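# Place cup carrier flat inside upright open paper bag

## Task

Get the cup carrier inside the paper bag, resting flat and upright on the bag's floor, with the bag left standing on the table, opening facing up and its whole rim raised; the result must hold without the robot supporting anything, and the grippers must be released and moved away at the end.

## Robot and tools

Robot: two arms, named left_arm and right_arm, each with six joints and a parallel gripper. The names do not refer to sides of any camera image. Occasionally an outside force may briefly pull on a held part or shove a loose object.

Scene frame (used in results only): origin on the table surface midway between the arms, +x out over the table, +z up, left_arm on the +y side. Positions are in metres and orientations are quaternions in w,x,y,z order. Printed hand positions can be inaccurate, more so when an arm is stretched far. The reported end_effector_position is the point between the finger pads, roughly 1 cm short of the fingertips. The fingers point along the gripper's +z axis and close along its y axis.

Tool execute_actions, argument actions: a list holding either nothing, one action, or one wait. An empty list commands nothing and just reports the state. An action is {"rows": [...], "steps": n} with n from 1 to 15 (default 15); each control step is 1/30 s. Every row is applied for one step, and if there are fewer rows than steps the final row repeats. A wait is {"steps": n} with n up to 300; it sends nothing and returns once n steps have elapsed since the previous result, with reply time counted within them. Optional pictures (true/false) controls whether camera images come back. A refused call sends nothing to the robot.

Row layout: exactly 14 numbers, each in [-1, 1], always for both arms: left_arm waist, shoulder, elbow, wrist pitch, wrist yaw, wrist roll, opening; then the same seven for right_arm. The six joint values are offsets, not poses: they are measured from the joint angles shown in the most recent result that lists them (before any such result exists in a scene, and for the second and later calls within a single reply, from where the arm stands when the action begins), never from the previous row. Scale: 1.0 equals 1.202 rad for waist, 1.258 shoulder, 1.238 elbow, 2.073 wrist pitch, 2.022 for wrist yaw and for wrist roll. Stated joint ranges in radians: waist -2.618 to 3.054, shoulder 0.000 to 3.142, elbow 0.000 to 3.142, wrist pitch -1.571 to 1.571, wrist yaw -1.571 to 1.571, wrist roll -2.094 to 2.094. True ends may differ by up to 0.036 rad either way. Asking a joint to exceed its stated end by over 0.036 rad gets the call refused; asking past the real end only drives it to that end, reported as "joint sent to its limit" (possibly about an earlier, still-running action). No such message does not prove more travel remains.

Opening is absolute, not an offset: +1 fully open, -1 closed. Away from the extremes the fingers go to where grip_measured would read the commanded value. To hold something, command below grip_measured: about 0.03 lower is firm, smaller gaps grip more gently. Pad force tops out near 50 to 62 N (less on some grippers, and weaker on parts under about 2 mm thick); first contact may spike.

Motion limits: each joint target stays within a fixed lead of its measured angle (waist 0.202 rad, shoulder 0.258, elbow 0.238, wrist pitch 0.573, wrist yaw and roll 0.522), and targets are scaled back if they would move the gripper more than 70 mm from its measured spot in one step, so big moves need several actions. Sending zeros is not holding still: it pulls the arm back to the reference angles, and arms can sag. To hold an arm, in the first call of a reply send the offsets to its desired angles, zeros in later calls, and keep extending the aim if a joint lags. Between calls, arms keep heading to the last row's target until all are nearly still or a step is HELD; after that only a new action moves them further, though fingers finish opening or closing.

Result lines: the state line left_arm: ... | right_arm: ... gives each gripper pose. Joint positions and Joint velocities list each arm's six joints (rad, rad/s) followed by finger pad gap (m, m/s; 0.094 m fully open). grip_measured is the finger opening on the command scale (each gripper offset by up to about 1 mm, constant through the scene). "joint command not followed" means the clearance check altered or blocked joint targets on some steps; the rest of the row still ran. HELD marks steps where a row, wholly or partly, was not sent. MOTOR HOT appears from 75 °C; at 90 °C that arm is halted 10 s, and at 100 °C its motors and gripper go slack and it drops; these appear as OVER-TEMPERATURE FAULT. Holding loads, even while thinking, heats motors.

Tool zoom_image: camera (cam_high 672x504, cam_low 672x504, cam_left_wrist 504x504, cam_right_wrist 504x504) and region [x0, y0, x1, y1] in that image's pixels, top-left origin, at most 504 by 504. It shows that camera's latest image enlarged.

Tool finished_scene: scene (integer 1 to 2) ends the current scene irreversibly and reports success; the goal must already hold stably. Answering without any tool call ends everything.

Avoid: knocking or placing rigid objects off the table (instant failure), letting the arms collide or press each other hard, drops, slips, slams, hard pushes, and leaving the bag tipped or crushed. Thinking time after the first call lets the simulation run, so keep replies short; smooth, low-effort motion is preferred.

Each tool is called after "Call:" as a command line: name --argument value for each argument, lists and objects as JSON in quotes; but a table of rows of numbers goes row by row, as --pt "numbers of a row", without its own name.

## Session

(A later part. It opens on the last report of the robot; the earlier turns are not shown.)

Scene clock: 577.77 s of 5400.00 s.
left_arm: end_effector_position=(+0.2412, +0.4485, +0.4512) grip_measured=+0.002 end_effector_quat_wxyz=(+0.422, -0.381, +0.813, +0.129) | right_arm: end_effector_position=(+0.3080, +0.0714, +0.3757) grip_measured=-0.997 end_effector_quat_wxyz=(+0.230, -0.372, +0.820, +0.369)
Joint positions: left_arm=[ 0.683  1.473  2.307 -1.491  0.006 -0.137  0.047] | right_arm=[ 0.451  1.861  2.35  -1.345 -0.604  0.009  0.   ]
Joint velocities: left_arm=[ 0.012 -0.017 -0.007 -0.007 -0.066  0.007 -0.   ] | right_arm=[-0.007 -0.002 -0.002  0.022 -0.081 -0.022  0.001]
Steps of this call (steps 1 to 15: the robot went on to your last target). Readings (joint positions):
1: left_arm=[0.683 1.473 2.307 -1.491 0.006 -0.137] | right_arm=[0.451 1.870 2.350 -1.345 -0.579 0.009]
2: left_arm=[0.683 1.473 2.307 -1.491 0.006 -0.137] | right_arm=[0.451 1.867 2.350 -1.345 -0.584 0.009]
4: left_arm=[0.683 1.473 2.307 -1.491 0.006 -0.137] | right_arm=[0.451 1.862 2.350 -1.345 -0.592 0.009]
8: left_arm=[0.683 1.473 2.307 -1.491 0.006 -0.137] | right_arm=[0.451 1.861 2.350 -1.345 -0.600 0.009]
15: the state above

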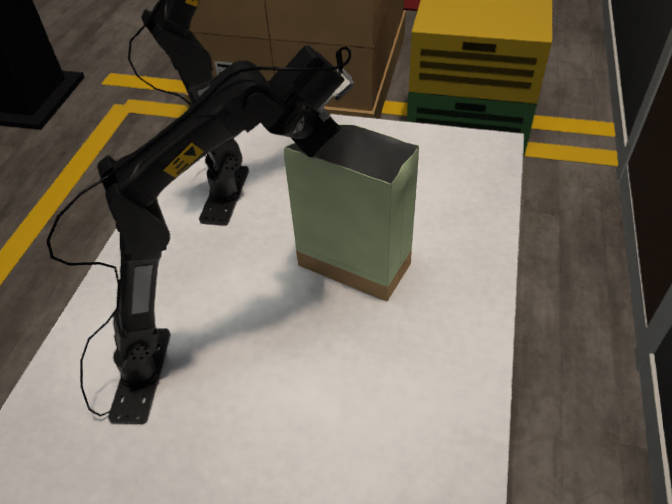

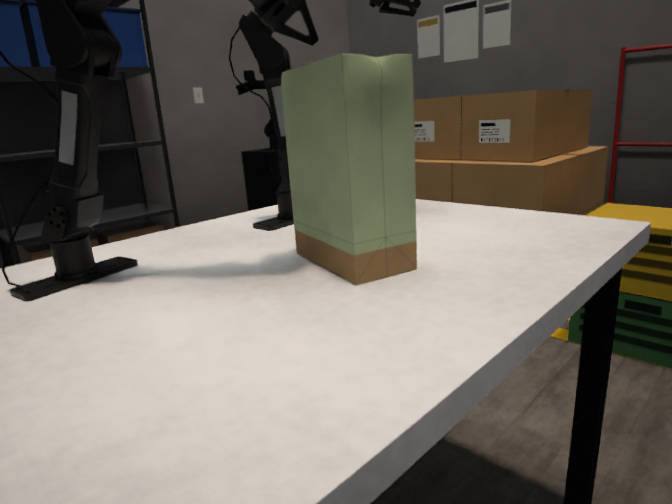

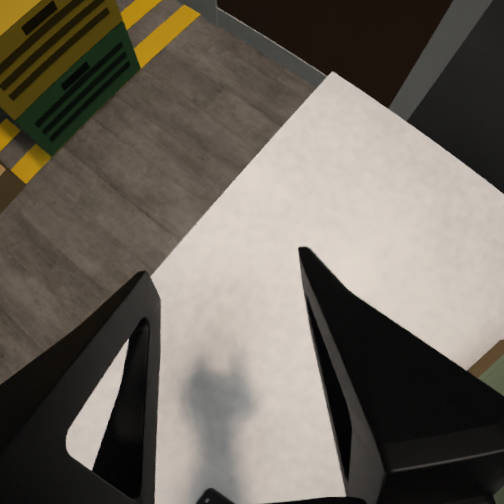

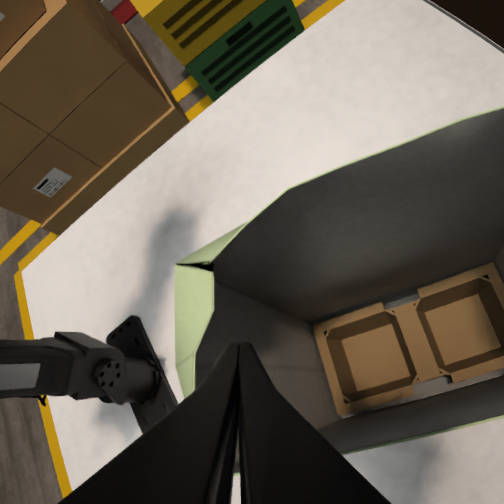

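Call:
execute_actions --actions '[{"rows":[[0,0,0,0,0,0,0,-0.03,0,0.02,0,0,0,-1],[0,0,0,0,0,0,0,-0.05,0.02,0.04,0,0,0,-1],[0,0,0,0,0,0,0,-0.05,0.04,0.04,0,0,0,-1],[0,0,0,0,0,0,0,-0.05,0.06,0.04,0,0,0,-1],[0,0,0,0,0,0,0,-0.05,0.08,0.04,0,0,0,-1],[0,0,0,0,0,0,0,-0.05,0.1,0.04,0,0,0,-1],[0,0,0,0,0,0,0,-0.05,0.12,0.04,0,0,0,-1],[0,0,0,0,0,0,0,-0.05,0.14,0.04,0,0,0,-1]],"steps":15}]' --pictures false

Call:
execute_actions --actions '[{"steps":15}]'

Scene clock: 590.60 s of 5400.00 s.
left_arm: end_effector_position=(+0.2412, +0.4485, +0.4512) grip_measured=+0.002 end_effector_quat_wxyz=(+0.422, -0.381, +0.813, +0.129) | right_arm: end_effector_position=(+0.3654, +0.0793, +0.3001) grip_measured=-0.997 end_effector_quat_wxyz=(+0.166, -0.333, +0.861, +0.347)
Joint positions: left_arm=[ 0.683  1.473  2.307 -1.491  0.006 -0.137  0.047] | right_arm=[ 0.393  2.065  2.387 -1.344 -0.601  0.009  0.   ]
Joint velocities: left_arm=[-0.002  0.002  0.002  0.007  0.022 -0.007  0.001] | right_arm=[-0.012 -0.002 -0.007  0.007  0.007  0.037 -0.001]
Steps of this call (steps 1 to 15: the robot went on to your last target; steps 16 to 90: nothing new was sent; then 9.33 s passed at rest; steps 91 to 105: all 15 steps of this action). Readings (joint positions):
91: left_arm=[0.683 1.473 2.307 -1.491 0.006 -0.137] | right_arm=[0.448 1.861 2.350 -1.345 -0.605 0.009]
92: left_arm=[0.683 1.473 2.307 -1.491 0.006 -0.137] | right_arm=[0.441 1.863 2.354 -1.346 -0.605 0.009]
94: left_arm=[0.683 1.473 2.307 -1.491 0.006 -0.137] | right_arm=[0.417 1.878 2.371 -1.346 -0.605 0.009]
98: left_arm=[0.683 1.473 2.307 -1.491 0.006 -0.137] | right_arm=[0.393 1.952 2.387 -1.345 -0.605 0.009]
105: the state above

Scene clock: 591.10 s of 5400.00 s.
left_arm: end_effector_position=(+0.2412, +0.4485, +0.4512) grip_measured=+0.002 end_effector_quat_wxyz=(+0.422, -0.381, +0.813, +0.129) | right_arm: end_effector_position=(+0.3645, +0.0787, +0.3030) grip_measured=-0.997 end_effector_quat_wxyz=(+0.169, -0.334, +0.860, +0.348)
Joint positions: left_arm=[ 0.683  1.473  2.307 -1.491  0.006 -0.137  0.047] | right_arm=[ 0.393  2.059  2.387 -1.344 -0.601  0.009  0.   ]
Joint velocities: left_arm=[-0.012  0.012 -0.012 -0.007 -0.051 -0.022 -0.001] | right_arm=[-0.007 -0.002  0.007 -0.037 -0.081 -0.037 -0.   ]
Steps of this call (steps 1 to 15: the robot went on to your last target). Readings (joint positions):
1: left_arm=[0.683 1.473 2.307 -1.491 0.006 -0.137] | right_arm=[0.393 2.065 2.387 -1.344 -0.601 0.009]
2: left_arm=[0.683 1.473 2.307 -1.491 0.006 -0.137] | right_arm=[0.393 2.062 2.387 -1.344 -0.601 0.009]
4: left_arm=[0.683 1.473 2.307 -1.491 0.006 -0.137] | right_arm=[0.393 2.059 2.387 -1.344 -0.601 0.009]
8: left_arm=[0.683 1.473 2.307 -1.491 0.006 -0.137] | right_arm=[0.393 2.059 2.387 -1.344 -0.601 0.009]
15: the state above
All arms were judged still, so your last target was given up. Only a new action makes them travel on or press farther. Fingers that are still opening or closing keep moving.

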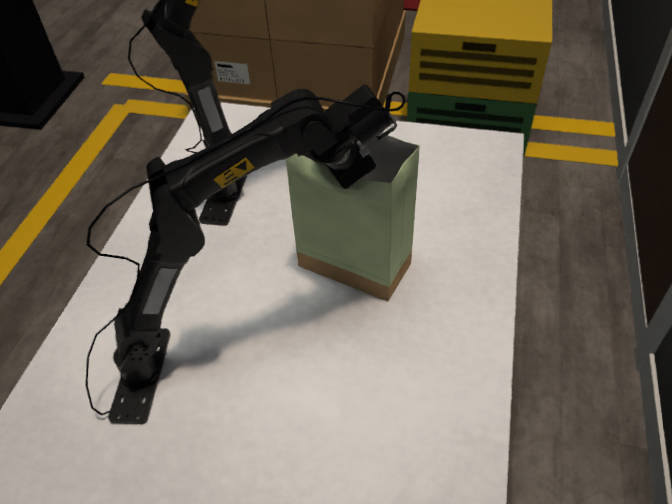

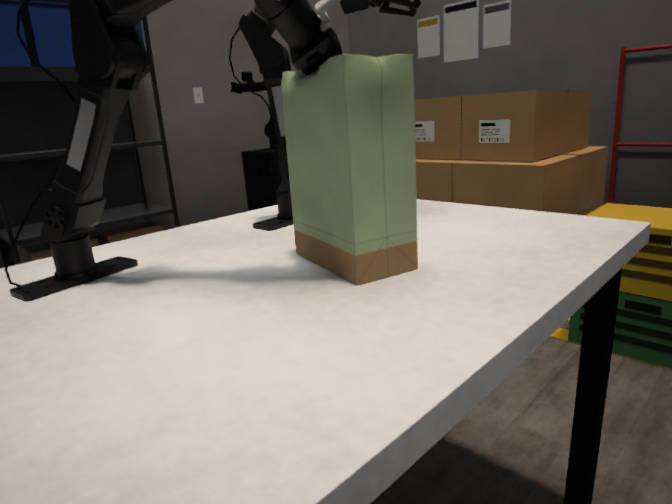

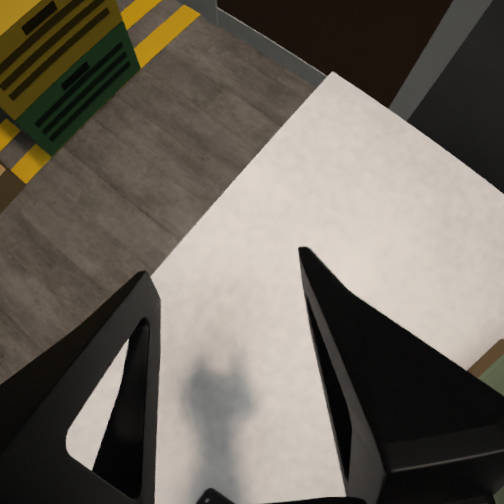

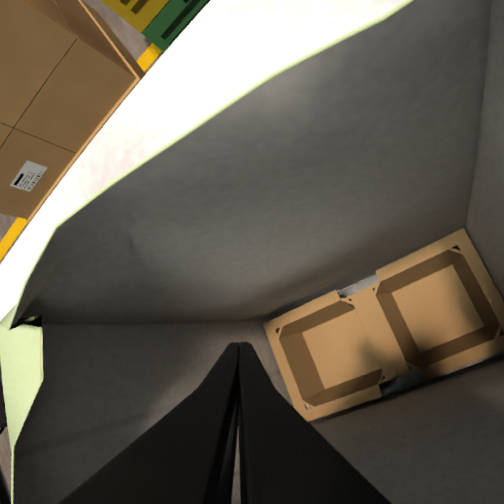

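Call:
execute_actions --actions '[{"rows":[[0,0,0,0,0,0,0,0.01,0.02,0,0,0,0,-1],[0,0,0,0,0,0,0,0.02,0.04,0,0,0,0,-1],[0,0,0,0,0,0,0,0.03,0.05,0,0,0,0,-1],[0,0,0,0,0,0,0,0.04,0.05,0,0,0,0,-1],[0,0,0,0,0,0,0,0.05,0.05,0,0,0,0,-1],[0,0,0,0,0,0,0,0.06,0.05,0,0,0,0,-1],[0,0,0,0,0,0,0,0.075,0.05,0,0,0,0,-1],[0,0,0,0,0,0,0,0.09,0.05,0,0,0,0,-1]],"steps":15}]'

Scene clock: 602.10 s of 5400.00 s.
left_arm: end_effector_position=(+0.2412, +0.4485, +0.4512) grip_measured=+0.002 end_effector_quat_wxyz=(+0.422, -0.381, +0.813, +0.129) | right_arm: end_effector_position=(+0.3334, +0.1213, +0.2725) grip_measured=-0.997 end_effector_quat_wxyz=(+0.120, -0.375, +0.851, +0.347)
Joint positions: left_arm=[ 0.683  1.473  2.307 -1.491  0.006 -0.137  0.047] | right_arm=[ 0.506  2.125  2.387 -1.344 -0.597  0.009  0.   ]
Joint velocities: left_arm=[-0.007  0.007 -0.007 -0.007 -0.007  0.051  0.   ] | right_arm=[-0.017  0.007  0.002  0.022  0.007 -0.051  0.   ]
Steps of this call (steps 1 to 90: nothing new was sent; then 7.50 s passed at rest; steps 91 to 105: all 15 steps of this action). Readings (joint positions):
91: left_arm=[0.683 1.473 2.307 -1.491 0.006 -0.137] | right_arm=[0.393 2.060 2.387 -1.344 -0.601 0.009]
92: left_arm=[0.683 1.473 2.307 -1.491 0.006 -0.137] | right_arm=[0.395 2.063 2.387 -1.344 -0.601 0.009]
94: left_arm=[0.683 1.473 2.307 -1.491 0.006 -0.137] | right_arm=[0.404 2.078 2.387 -1.344 -0.601 0.009]
98: left_arm=[0.683 1.473 2.307 -1.491 0.006 -0.137] | right_arm=[0.453 2.115 2.387 -1.344 -0.598 0.009]
105: the state above

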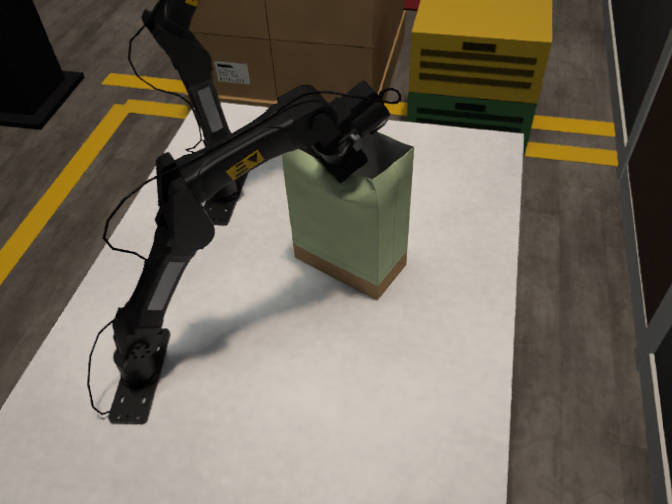

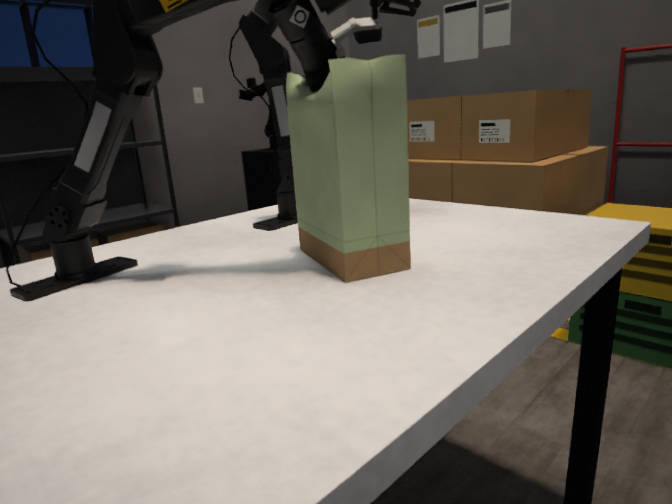

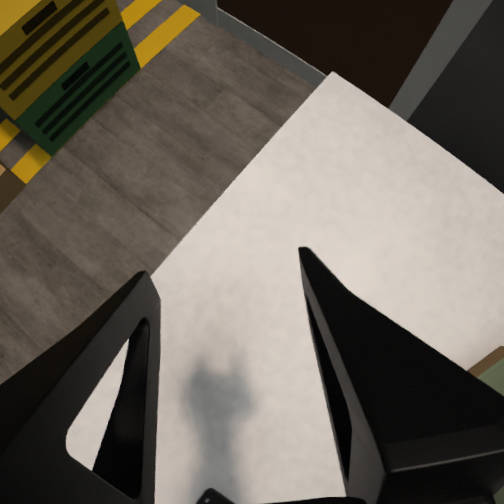

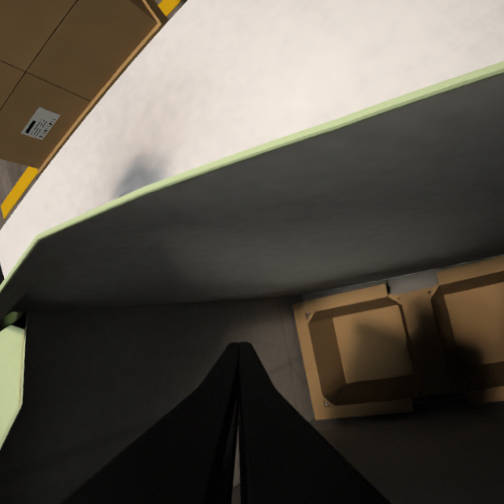

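Call:
execute_actions --actions '[{"rows":[[0,0,0,0,0,0,0,0,-0.03,0,0,0,0,-1],[0,0,0,0,0,0,0,0,-0.06,0,0,0,0,-1],[0,0,0,0,0,0,0,0,-0.09,0,0,0,0,-1],[0,0,0,0,0,0,0,0,-0.12,0,0,0,0,-1],[0,0,0,0,0,0,0,0,-0.15,0,0,0,0,-1],[0,0,0,0,0,0,0,0,-0.18,0,0,0,0,-1],[0,0,0,0,0,0,0,0,-0.21,0,0,0,0,-1],[0,0,0,0,0,0,0,0,-0.24,0,0,0,0,-1],[0,0,0,0,0,0,0,0,-0.27,0,0,0,0,-1],[0,0,0,0,0,0,0,0,-0.3,0,0,0,0,-1]],"steps":15}]' --pictures false

Call:
execute_actions --actions '[{"steps":20}]'

Scene clock: 610.87 s of 5400.00 s.
left_arm: end_effector_position=(+0.2412, +0.4485, +0.4512) grip_measured=+0.002 end_effector_quat_wxyz=(+0.422, -0.381, +0.813, +0.129) | right_arm: end_effector_position=(+0.2612, +0.0613, +0.4381) grip_measured=-0.997 end_effector_quat_wxyz=(+0.295, -0.405, +0.774, +0.388)
Joint positions: left_arm=[ 0.683  1.473  2.307 -1.491  0.006 -0.137  0.047] | right_arm=[ 0.505  1.73   2.385 -1.341 -0.593  0.009  0.   ]
Joint velocities: left_arm=[-0.007  0.007 -0.022 -0.007 -0.022  0.037 -0.001] | right_arm=[-0.007 -0.437  0.168  0.022 -0.051  0.051 -0.001]
Steps of this call (steps 1 to 15: the robot went on to your last target; steps 16 to 90: nothing new was sent; then 5.27 s passed at rest; steps 91 to 105: all 15 steps of this action). Readings (joint positions):
91: left_arm=[0.683 1.473 2.307 -1.491 0.006 -0.137] | right_arm=[0.505 2.124 2.387 -1.344 -0.597 0.009]
92: left_arm=[0.683 1.473 2.307 -1.491 0.006 -0.137] | right_arm=[0.505 2.119 2.387 -1.344 -0.596 0.009]
94: left_arm=[0.683 1.473 2.307 -1.491 0.006 -0.137] | right_arm=[0.505 2.093 2.382 -1.344 -0.592 0.009]
98: left_arm=[0.683 1.473 2.307 -1.491 0.006 -0.137] | right_arm=[0.505 1.973 2.378 -1.344 -0.590 0.009]
105: the state above

Scene clock: 611.53 s of 5400.00 s.
left_arm: end_effector_position=(+0.2412, +0.4485, +0.4512) grip_measured=+0.002 end_effector_quat_wxyz=(+0.422, -0.381, +0.813, +0.129) | right_arm: end_effector_position=(+0.2641, +0.0641, +0.4348) grip_measured=-0.997 end_effector_quat_wxyz=(+0.291, -0.404, +0.775, +0.388)
Joint positions: left_arm=[ 0.683  1.473  2.307 -1.491  0.006 -0.137  0.047] | right_arm=[ 0.505  1.743  2.39  -1.341 -0.595  0.009  0.   ]
Joint velocities: left_arm=[ 0.012 -0.002 -0.017  0.022 -0.066  0.007 -0.001] | right_arm=[ 0.007 -0.022 -0.007 -0.051 -0.051 -0.022  0.   ]
Steps of this call (steps 1 to 20: the robot went on to your last target). Readings (joint positions):
1: left_arm=[0.683 1.473 2.307 -1.491 0.006 -0.137] | right_arm=[0.505 1.719 2.389 -1.341 -0.594 0.009]
2: left_arm=[0.683 1.473 2.307 -1.491 0.006 -0.137] | right_arm=[0.505 1.715 2.390 -1.341 -0.595 0.009]
4: left_arm=[0.683 1.473 2.307 -1.491 0.006 -0.137] | right_arm=[0.505 1.720 2.390 -1.341 -0.595 0.009]
8: left_arm=[0.683 1.473 2.307 -1.491 0.006 -0.137] | right_arm=[0.505 1.740 2.390 -1.341 -0.595 0.009]
20: the state above

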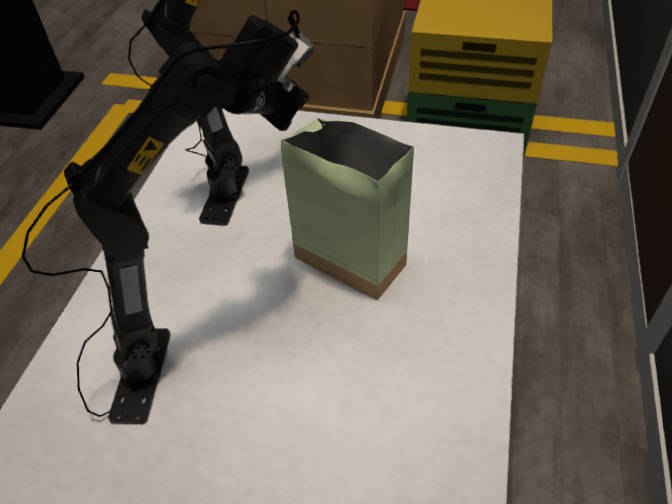

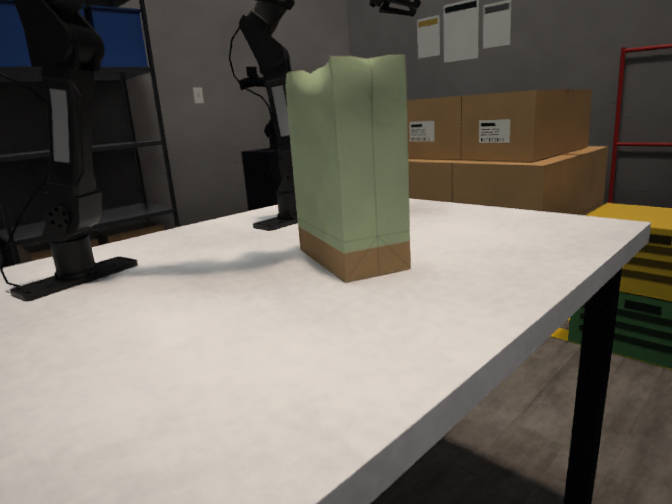

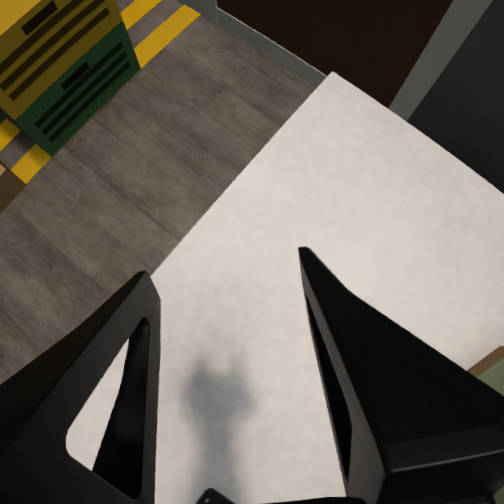

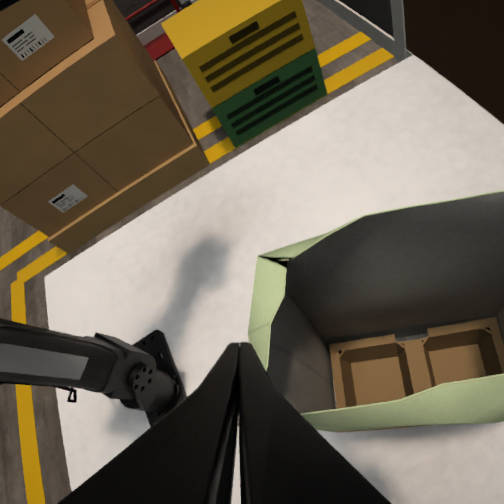

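Call:
execute_actions --actions '[{"rows":[[-0.05,0,0,0,0,0,0,0,-0.05,-0.02,0,0.1,0.2,-0.7],[-0.1,0,0,0,0,0,0,0,-0.08,-0.04,-0.03,0.2,0.4,-0.4],[-0.15,0,0,0,0,0,0,0.03,-0.08,-0.05,-0.05,0.29,0.6,0],[-0.2,0,0,0,0,0,0,0.06,-0.08,-0.05,-0.05,0.29,0.74,0.2],[-0.2,0,0,0,0,0,0,0.1,-0.08,-0.05,-0.05,0.29,0.74,0.2]],"steps":15}]' --pictures false

Call:
execute_actions --actions '[{"rows":[[0,0,0,0,0,0,0,0,0.03,0,0,0,0,0.2],[0,0,0,0,0,0,0,0,0.06,0,0,0,0,0.2],[0,0,0,0,0,0,0,0,0.09,0,0,0,0,0.2],[0,0,0,0,0,0,0,0,0.11,0,0,0,0,0.2]],"steps":15}]'

Scene clock: 634.70 s of 5400.00 s.
left_arm: end_effector_position=(+0.2846, +0.3881, +0.4512) grip_measured=+0.002 end_effector_quat_wxyz=(+0.434, -0.281, +0.852, +0.076) | right_arm: end_effector_position=(+0.2800, +0.0155, +0.4175) grip_measured=+0.197 end_effector_quat_wxyz=(+0.180, +0.224, +0.886, +0.365)
Joint positions: left_arm=[ 0.447  1.473  2.307 -1.491  0.011 -0.137  0.047] | right_arm=[ 0.622  1.656  2.346 -1.425 -0.046  1.319  0.056]
Joint velocities: left_arm=[-0.007  0.002 -0.017 -0.007  0.066 -0.037  0.001] | right_arm=[ 0.007 -0.002 -0.022 -0.051  0.168  1.253  0.   ]
Steps of this call (steps 1 to 15: the robot went on to your last target; steps 16 to 90: nothing new was sent; then 19.67 s passed at rest; steps 91 to 105: all 15 steps of this action). Readings (joint positions):
91: left_arm=[0.674 1.473 2.307 -1.491 0.001 -0.137] | right_arm=[0.506 1.739 2.388 -1.340 -0.568 0.070]
92: left_arm=[0.648 1.473 2.307 -1.491 -0.004 -0.137] | right_arm=[0.506 1.727 2.376 -1.341 -0.505 0.165]
94: left_arm=[0.549 1.473 2.307 -1.491 -0.008 -0.137] | right_arm=[0.519 1.696 2.350 -1.371 -0.328 0.363]
98: left_arm=[0.447 1.473 2.307 -1.491 0.012 -0.137] | right_arm=[0.612 1.661 2.346 -1.409 -0.144 0.760]
105: the state above

Scene clock: 635.20 s of 5400.00 s.
left_arm: end_effector_position=(+0.2846, +0.3881, +0.4512) grip_measured=+0.002 end_effector_quat_wxyz=(+0.434, -0.281, +0.852, +0.076) | right_arm: end_effector_position=(+0.3101, +0.0463, +0.3569) grip_measured=+0.197 end_effector_quat_wxyz=(+0.142, +0.238, +0.912, +0.301)
Joint positions: left_arm=[ 0.447  1.473  2.307 -1.491  0.011 -0.137  0.047] | right_arm=[ 0.622  1.815  2.346 -1.424 -0.045  1.329  0.056]
Joint velocities: left_arm=[ 0.012 -0.002 -0.007  0.022 -0.051 -0.007 -0.001] | right_arm=[-0.022 -0.022  0.007 -0.007 -0.037  0.022 -0.   ]
Steps of this call (steps 1 to 15: all 15 steps of this action). Readings (joint positions):
1: left_arm=[0.447 1.473 2.307 -1.491 0.011 -0.137] | right_arm=[0.622 1.657 2.346 -1.425 -0.045 1.329]
2: left_arm=[0.447 1.473 2.307 -1.491 0.011 -0.137] | right_arm=[0.622 1.664 2.346 -1.425 -0.045 1.329]
4: left_arm=[0.447 1.473 2.307 -1.491 0.011 -0.137] | right_arm=[0.622 1.694 2.346 -1.424 -0.045 1.329]
8: left_arm=[0.447 1.473 2.307 -1.491 0.011 -0.137] | right_arm=[0.622 1.789 2.346 -1.424 -0.045 1.329]
15: the state above

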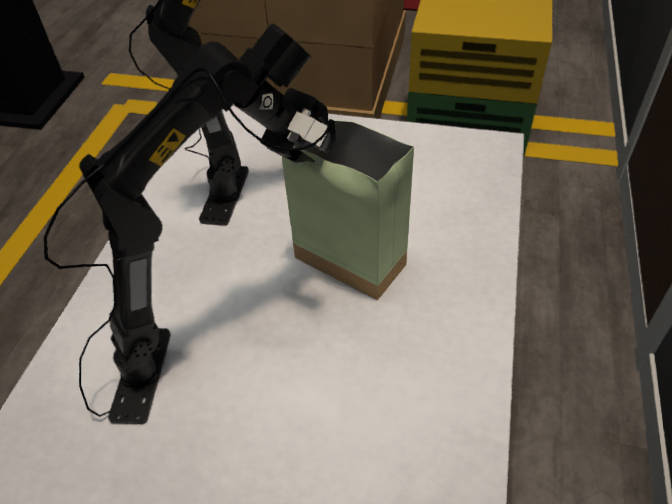

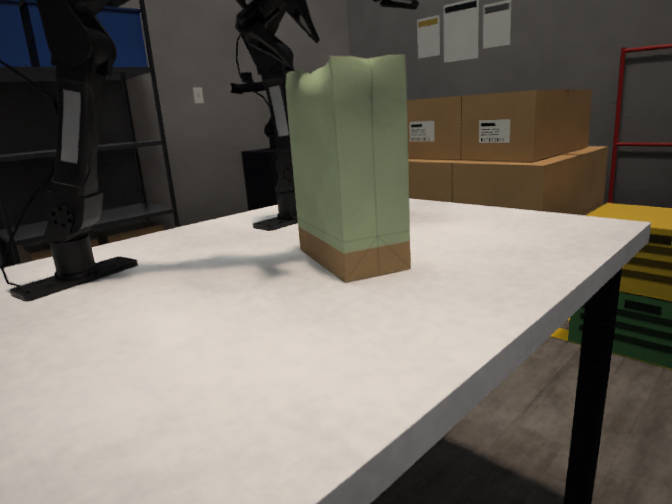

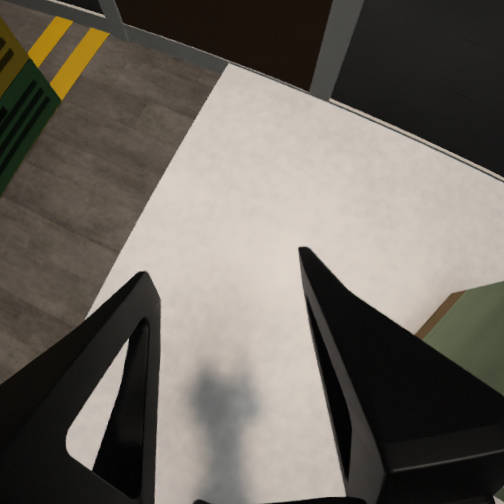

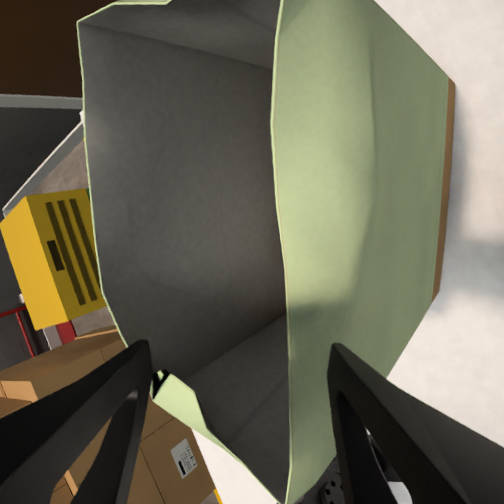

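Call:
execute_actions --actions '[{"rows":[[0,0,0,0,0,0,0,-0.03,0,0.02,0,0,0,0.3],[0,0,0,0,0,0,0,-0.06,0.02,0.04,0,0,0,0.3],[0,0,0,0,0,0,0,-0.06,0.04,0.04,0,0,0,0.3],[0,0,0,0,0,0,0,-0.06,0.07,0.04,0,0,0,0.3],[0,0,0,0,0,0,0,-0.06,0.1,0.04,0,0,0,0.3],[0,0,0,0,0,0,0,-0.06,0.13,0.04,0,0,0,0.3],[0,0,0,0,0,0,0,-0.06,0.15,0.04,0,0,0,0.3]],"steps":15}]' --pictures false

Call:
execute_actions --actions '[{"steps":10}]'

Scene clock: 645.40 s of 5400.00 s.
left_arm: end_effector_position=(+0.2846, +0.3881, +0.4512) grip_measured=+0.002 end_effector_quat_wxyz=(+0.434, -0.281, +0.852, +0.076) | right_arm: end_effector_position=(+0.3659, +0.0570, +0.2771) grip_measured=+0.297 end_effector_quat_wxyz=(+0.108, +0.279, +0.927, +0.224)
Joint positions: left_arm=[ 0.447  1.473  2.307 -1.491  0.011 -0.137  0.047] | right_arm=[ 0.551  2.038  2.389 -1.421 -0.048  1.329  0.061]
Joint velocities: left_arm=[-0.007  0.007  0.002  0.037 -0.066  0.022  0.   ] | right_arm=[ 0.007 -0.012 -0.007  0.051 -0.022 -0.11   0.001]
Steps of this call (steps 1 to 15: the robot went on to your last target; steps 16 to 90: nothing new was sent; then 6.70 s passed at rest; steps 91 to 105: all 15 steps of this action). Readings (joint positions):
91: left_arm=[0.447 1.473 2.307 -1.491 0.011 -0.137] | right_arm=[0.620 1.815 2.346 -1.424 -0.046 1.329]
92: left_arm=[0.447 1.473 2.307 -1.491 0.011 -0.137] | right_arm=[0.611 1.817 2.349 -1.425 -0.049 1.329]
94: left_arm=[0.447 1.473 2.307 -1.491 0.011 -0.137] | right_arm=[0.580 1.834 2.367 -1.425 -0.050 1.329]
98: left_arm=[0.447 1.473 2.307 -1.491 0.011 -0.137] | right_arm=[0.551 1.928 2.389 -1.421 -0.048 1.329]
105: the state above

Scene clock: 645.73 s of 5400.00 s.
left_arm: end_effector_position=(+0.2846, +0.3881, +0.4512) grip_measured=+0.002 end_effector_quat_wxyz=(+0.434, -0.281, +0.852, +0.076) | right_arm: end_effector_position=(+0.3646, +0.0559, +0.2819) grip_measured=+0.297 end_effector_quat_wxyz=(+0.110, +0.279, +0.926, +0.229)
Joint positions: left_arm=[ 0.447  1.473  2.307 -1.491  0.011 -0.137  0.047] | right_arm=[ 0.551  2.028  2.389 -1.421 -0.048  1.329  0.061]
Joint velocities: left_arm=[-0.032 -0.002 -0.012 -0.022 -0.066 -0.037  0.001] | right_arm=[ 0.007 -0.007  0.007  0.037 -0.022  0.022 -0.   ]
Steps of this call (steps 1 to 10: the robot went on to your last target). Readings (joint positions):
1: left_arm=[0.447 1.473 2.307 -1.491 0.011 -0.137] | right_arm=[0.551 2.035 2.389 -1.421 -0.048 1.329]
2: left_arm=[0.447 1.473 2.307 -1.491 0.011 -0.137] | right_arm=[0.551 2.032 2.389 -1.421 -0.048 1.329]
4: left_arm=[0.447 1.473 2.307 -1.491 0.011 -0.137] | right_arm=[0.551 2.028 2.389 -1.421 -0.048 1.329]
8: left_arm=[0.447 1.473 2.307 -1.491 0.011 -0.137] | right_arm=[0.551 2.028 2.389 -1.421 -0.048 1.329]
10: the state above

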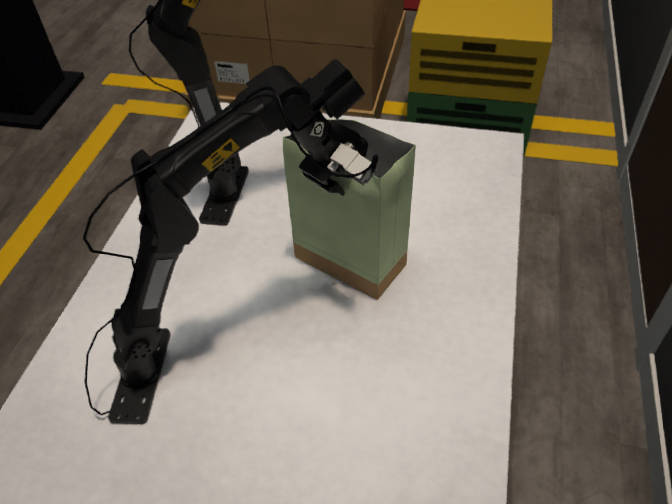

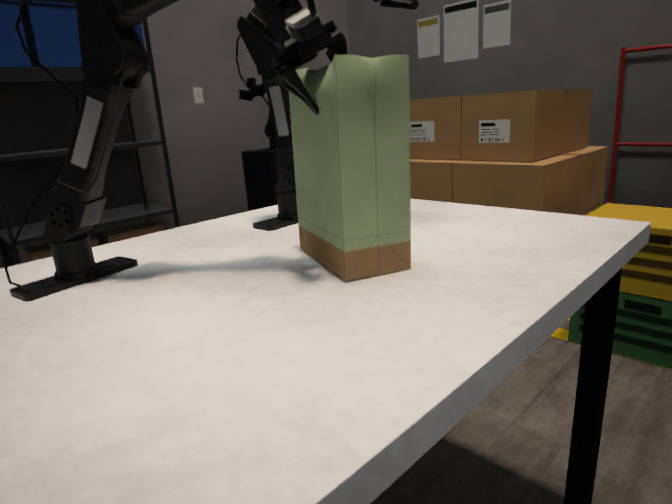

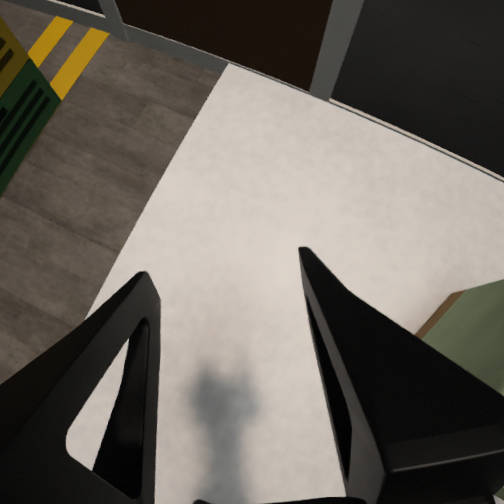

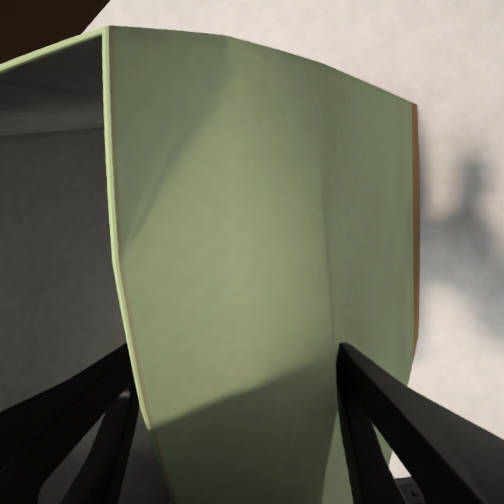

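Call:
execute_actions --actions '[{"rows":[[0,0,0,0,0,0,0,0,0,0,0,0,0,0.1],[0,0,0,0,0,0,0,0,-0.02,-0.02,0,0,0,-0.1],[0,0,0,0,0,0,0,0,-0.04,-0.04,0,0,0,-0.3],[0,0,0,0,0,0,0,0,-0.06,-0.06,0,0,0,-0.5],[0,0,0,0,0,0,0,0,-0.08,-0.08,0,0,0,-0.7],[0,0,0,0,0,0,0,0,-0.1,-0.1,0,0,0,-0.85]],"steps":15}]' --pictures false

Call:
execute_actions --actions '[{"steps":12}]'

Scene clock: 656.37 s of 5400.00 s.
left_arm: end_effector_position=(+0.2846, +0.3881, +0.4512) grip_measured=+0.002 end_effector_quat_wxyz=(+0.434, -0.281, +0.852, +0.076) | right_arm: end_effector_position=(+0.3448, +0.0381, +0.2916) grip_measured=-0.815 end_effector_quat_wxyz=(+0.109, +0.279, +0.927, +0.226)
Joint positions: left_arm=[ 0.447  1.473  2.307 -1.491  0.011 -0.137  0.047] | right_arm=[ 0.551  1.921  2.279 -1.423 -0.048  1.329  0.009]
Joint velocities: left_arm=[ 0.002  0.007  0.012  0.066 -0.022  0.007  0.   ] | right_arm=[-0.007  0.007 -0.007 -0.066  0.066  0.007  0.001]
Steps of this call (steps 1 to 30: the robot went on to your last target; steps 31 to 90: nothing new was sent; then 7.13 s passed at rest; steps 91 to 105: all 15 steps of this action). Readings (joint positions):
91: left_arm=[0.447 1.473 2.307 -1.491 0.011 -0.137] | right_arm=[0.551 2.028 2.389 -1.421 -0.048 1.329]
92: left_arm=[0.447 1.473 2.307 -1.491 0.011 -0.137] | right_arm=[0.551 2.028 2.389 -1.421 -0.048 1.329]
94: left_arm=[0.447 1.473 2.307 -1.491 0.011 -0.137] | right_arm=[0.551 2.013 2.364 -1.417 -0.048 1.329]
98: left_arm=[0.447 1.473 2.307 -1.491 0.011 -0.137] | right_arm=[0.551 1.951 2.283 -1.423 -0.048 1.329]
105: the state above

Scene clock: 656.77 s of 5400.00 s.
left_arm: end_effector_position=(+0.2846, +0.3881, +0.4512) grip_measured=+0.002 end_effector_quat_wxyz=(+0.434, -0.281, +0.852, +0.076) | right_arm: end_effector_position=(+0.3448, +0.0381, +0.2916) grip_measured=-0.815 end_effector_quat_wxyz=(+0.109, +0.279, +0.927, +0.226)
Joint positions: left_arm=[ 0.447  1.473  2.307 -1.491  0.011 -0.137  0.047] | right_arm=[ 0.551  1.921  2.279 -1.423 -0.048  1.329  0.009]
Joint velocities: left_arm=[ 0.007 -0.012  0.002 -0.007  0.037 -0.022 -0.002] | right_arm=[-0.007 -0.022 -0.002 -0.022  0.037 -0.007  0.001]
Steps of this call (steps 1 to 12: the robot went on to your last target). Readings (joint positions):
1: left_arm=[0.447 1.473 2.307 -1.491 0.011 -0.137] | right_arm=[0.551 1.921 2.279 -1.423 -0.048 1.329]
2: left_arm=[0.447 1.473 2.307 -1.491 0.011 -0.137] | right_arm=[0.551 1.921 2.279 -1.423 -0.048 1.329]
4: left_arm=[0.447 1.473 2.307 -1.491 0.011 -0.137] | right_arm=[0.551 1.921 2.279 -1.423 -0.048 1.329]
8: left_arm=[0.447 1.473 2.307 -1.491 0.011 -0.137] | right_arm=[0.551 1.921 2.279 -1.423 -0.048 1.329]
12: the state above

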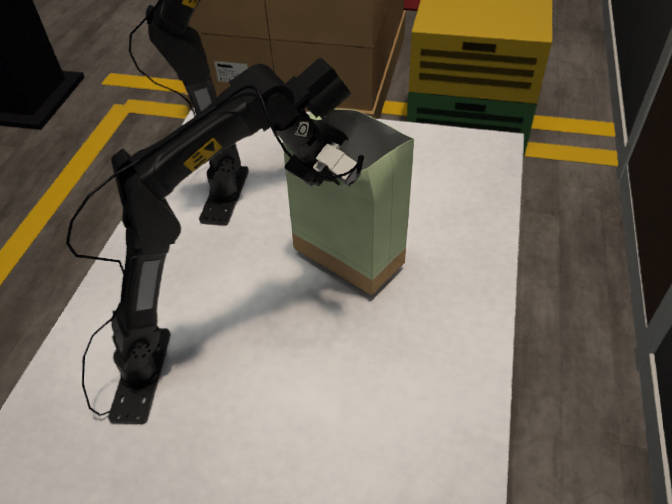

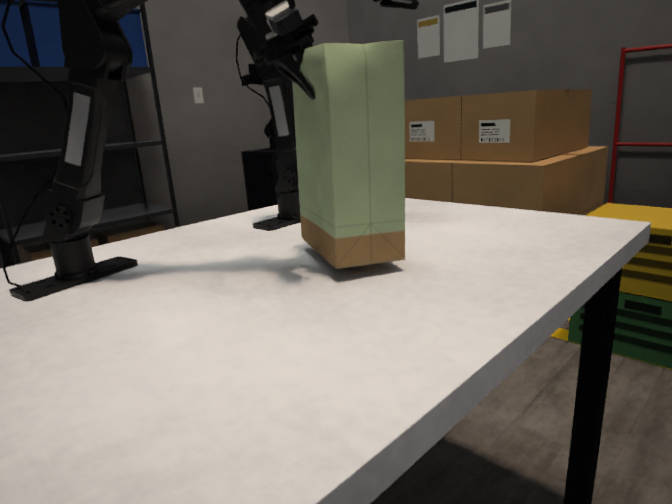

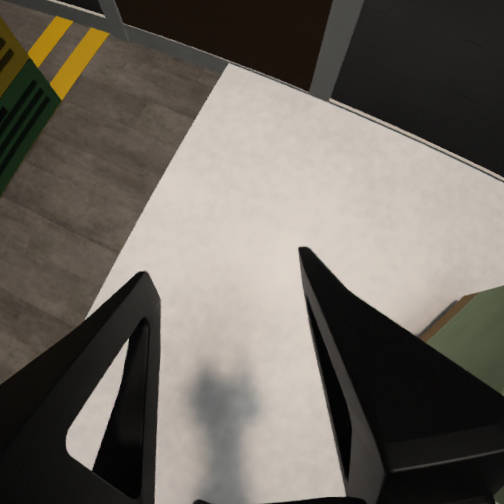

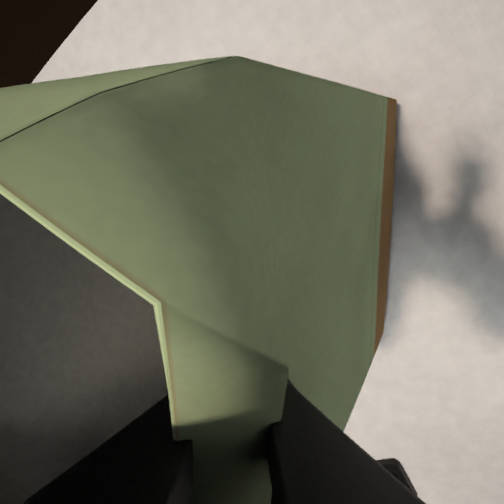

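Call:
execute_actions --actions '[{"rows":[[0,0,0,0,0,0,0,0,0,0,0,0,0,-0.7],[0,0,0,0,0,0,0,0,0,0,0,0,0,-0.55],[0,0,0,0,0,0,0,0,0,0,0,0,0,-0.4],[0,0,0,0,0,0,0,0,0,0,0,0,0,-0.25],[0,0,0,0,0,0,0,0,0,0,0,0,0,-0.1],[0,0,0,0,0,0,0,0,0,0,0,0,0,0.1],[0,0,0,0,0,0,0,0,0,0,0,0,0,0.1],[0,0,0,0,0,0,0,0,0,0,0,0,0,0.1],[0,0,0,0,0,0,0,0,-0.02,0.01,0,0,0,0.1],[0,0,0,0,0,0,0,0,-0.04,0.02,0,0,0,0.1],[0,0,0,0,0,0,0,0,-0.06,0.03,0,0,0,0.1],[0,0,0,0,0,0,0,0,-0.08,0.04,0,0,0,0.1],[0,0,0,0,0,0,0,0,-0.1,0.05,0,0,0,0.1],[0,0,0,0,0,0,0,0,-0.12,0.06,0,0,0,0.1],[0,0,0,0,0,0,0,0,-0.14,0.07,0,0,0,0.1]],"steps":15}]' --pictures false

Call:
execute_actions --actions '[{"steps":20}]'

Scene clock: 667.87 s of 5400.00 s.
left_arm: end_effector_position=(+0.2846, +0.3881, +0.4512) grip_measured=+0.002 end_effector_quat_wxyz=(+0.434, -0.281, +0.852, +0.076) | right_arm: end_effector_position=(+0.3355, +0.0298, +0.3238) grip_measured=+0.097 end_effector_quat_wxyz=(+0.129, +0.275, +0.917, +0.259)
Joint positions: left_arm=[ 0.447  1.473  2.307 -1.491  0.011 -0.137  0.047] | right_arm=[ 0.551  1.852  2.291 -1.424 -0.048  1.329  0.052]
Joint velocities: left_arm=[ 0.017 -0.002 -0.017 -0.007 -0.007  0.022  0.001] | right_arm=[-0.002 -0.618  0.266 -0.007  0.022 -0.037 -0.   ]
Steps of this call (steps 1 to 15: the robot went on to your last target; steps 16 to 318: nothing new was sent; steps 319 to 333: all 15 steps of this action). Readings (joint positions):
319: left_arm=[0.447 1.473 2.307 -1.491 0.011 -0.137] | right_arm=[0.551 1.921 2.279 -1.423 -0.048 1.329]
320: left_arm=[0.447 1.473 2.307 -1.491 0.011 -0.137] | right_arm=[0.551 1.921 2.279 -1.423 -0.048 1.329]
322: left_arm=[0.447 1.473 2.307 -1.491 0.011 -0.137] | right_arm=[0.551 1.921 2.279 -1.423 -0.048 1.329]
326: left_arm=[0.447 1.473 2.307 -1.491 0.011 -0.137] | right_arm=[0.551 1.921 2.279 -1.423 -0.048 1.329]
333: the state above

Scene clock: 668.53 s of 5400.00 s.
left_arm: end_effector_position=(+0.2846, +0.3881, +0.4512) grip_measured=+0.002 end_effector_quat_wxyz=(+0.434, -0.281, +0.852, +0.076) | right_arm: end_effector_position=(+0.3162, +0.0124, +0.3916) grip_measured=+0.097 end_effector_quat_wxyz=(+0.174, +0.264, +0.888, +0.333)
Joint positions: left_arm=[ 0.447  1.473  2.307 -1.491  0.011 -0.137  0.047] | right_arm=[ 0.551  1.737  2.358 -1.423 -0.048  1.329  0.052]
Joint velocities: left_arm=[-0.002  0.002  0.002 -0.007 -0.022  0.022  0.001] | right_arm=[ 0.002  0.002 -0.002 -0.007  0.022 -0.007 -0.   ]
Steps of this call (steps 1 to 20: the robot went on to your last target). Readings (joint positions):
1: left_arm=[0.447 1.473 2.307 -1.491 0.011 -0.137] | right_arm=[0.551 1.829 2.302 -1.424 -0.048 1.329]
2: left_arm=[0.447 1.473 2.307 -1.491 0.011 -0.137] | right_arm=[0.551 1.806 2.315 -1.424 -0.048 1.329]
4: left_arm=[0.447 1.473 2.307 -1.491 0.011 -0.137] | right_arm=[0.551 1.764 2.339 -1.423 -0.048 1.329]
8: left_arm=[0.447 1.473 2.307 -1.491 0.011 -0.137] | right_arm=[0.551 1.730 2.358 -1.423 -0.048 1.329]
20: the state above

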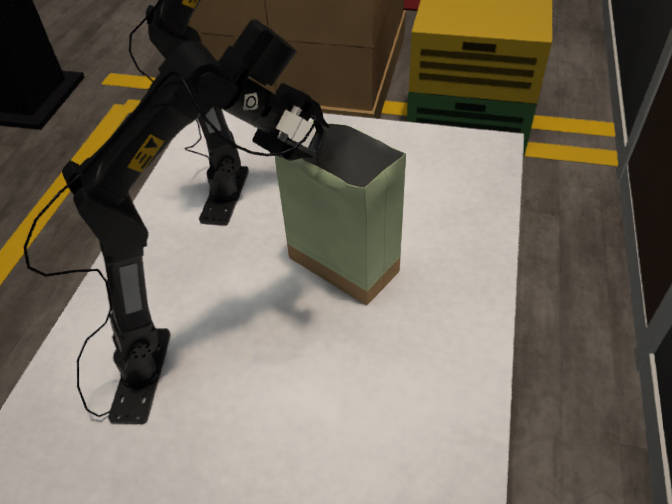

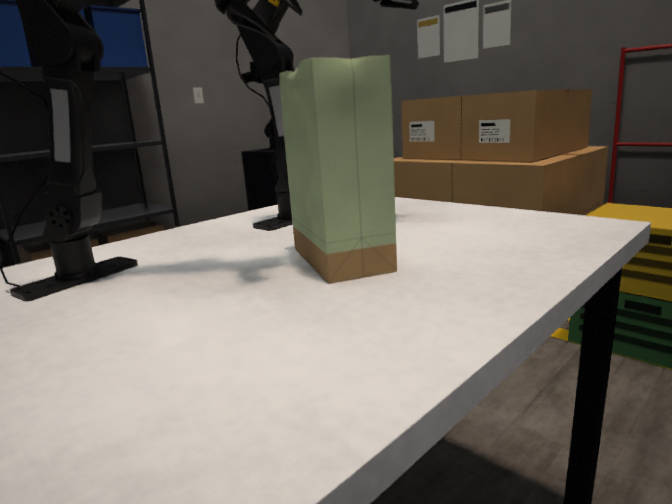

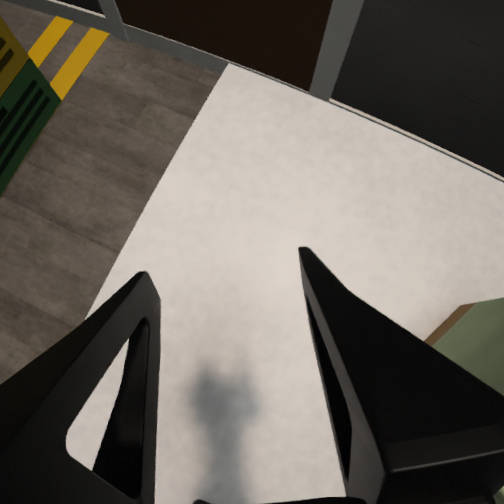

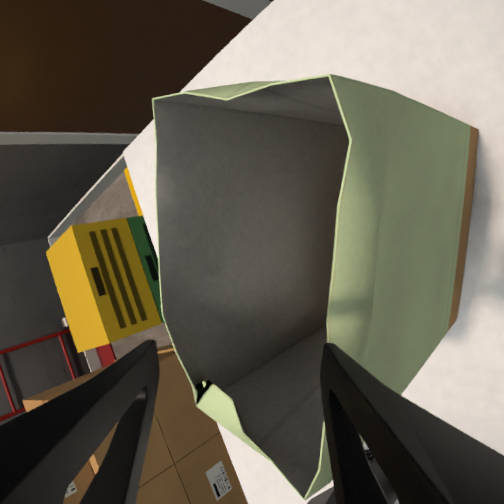

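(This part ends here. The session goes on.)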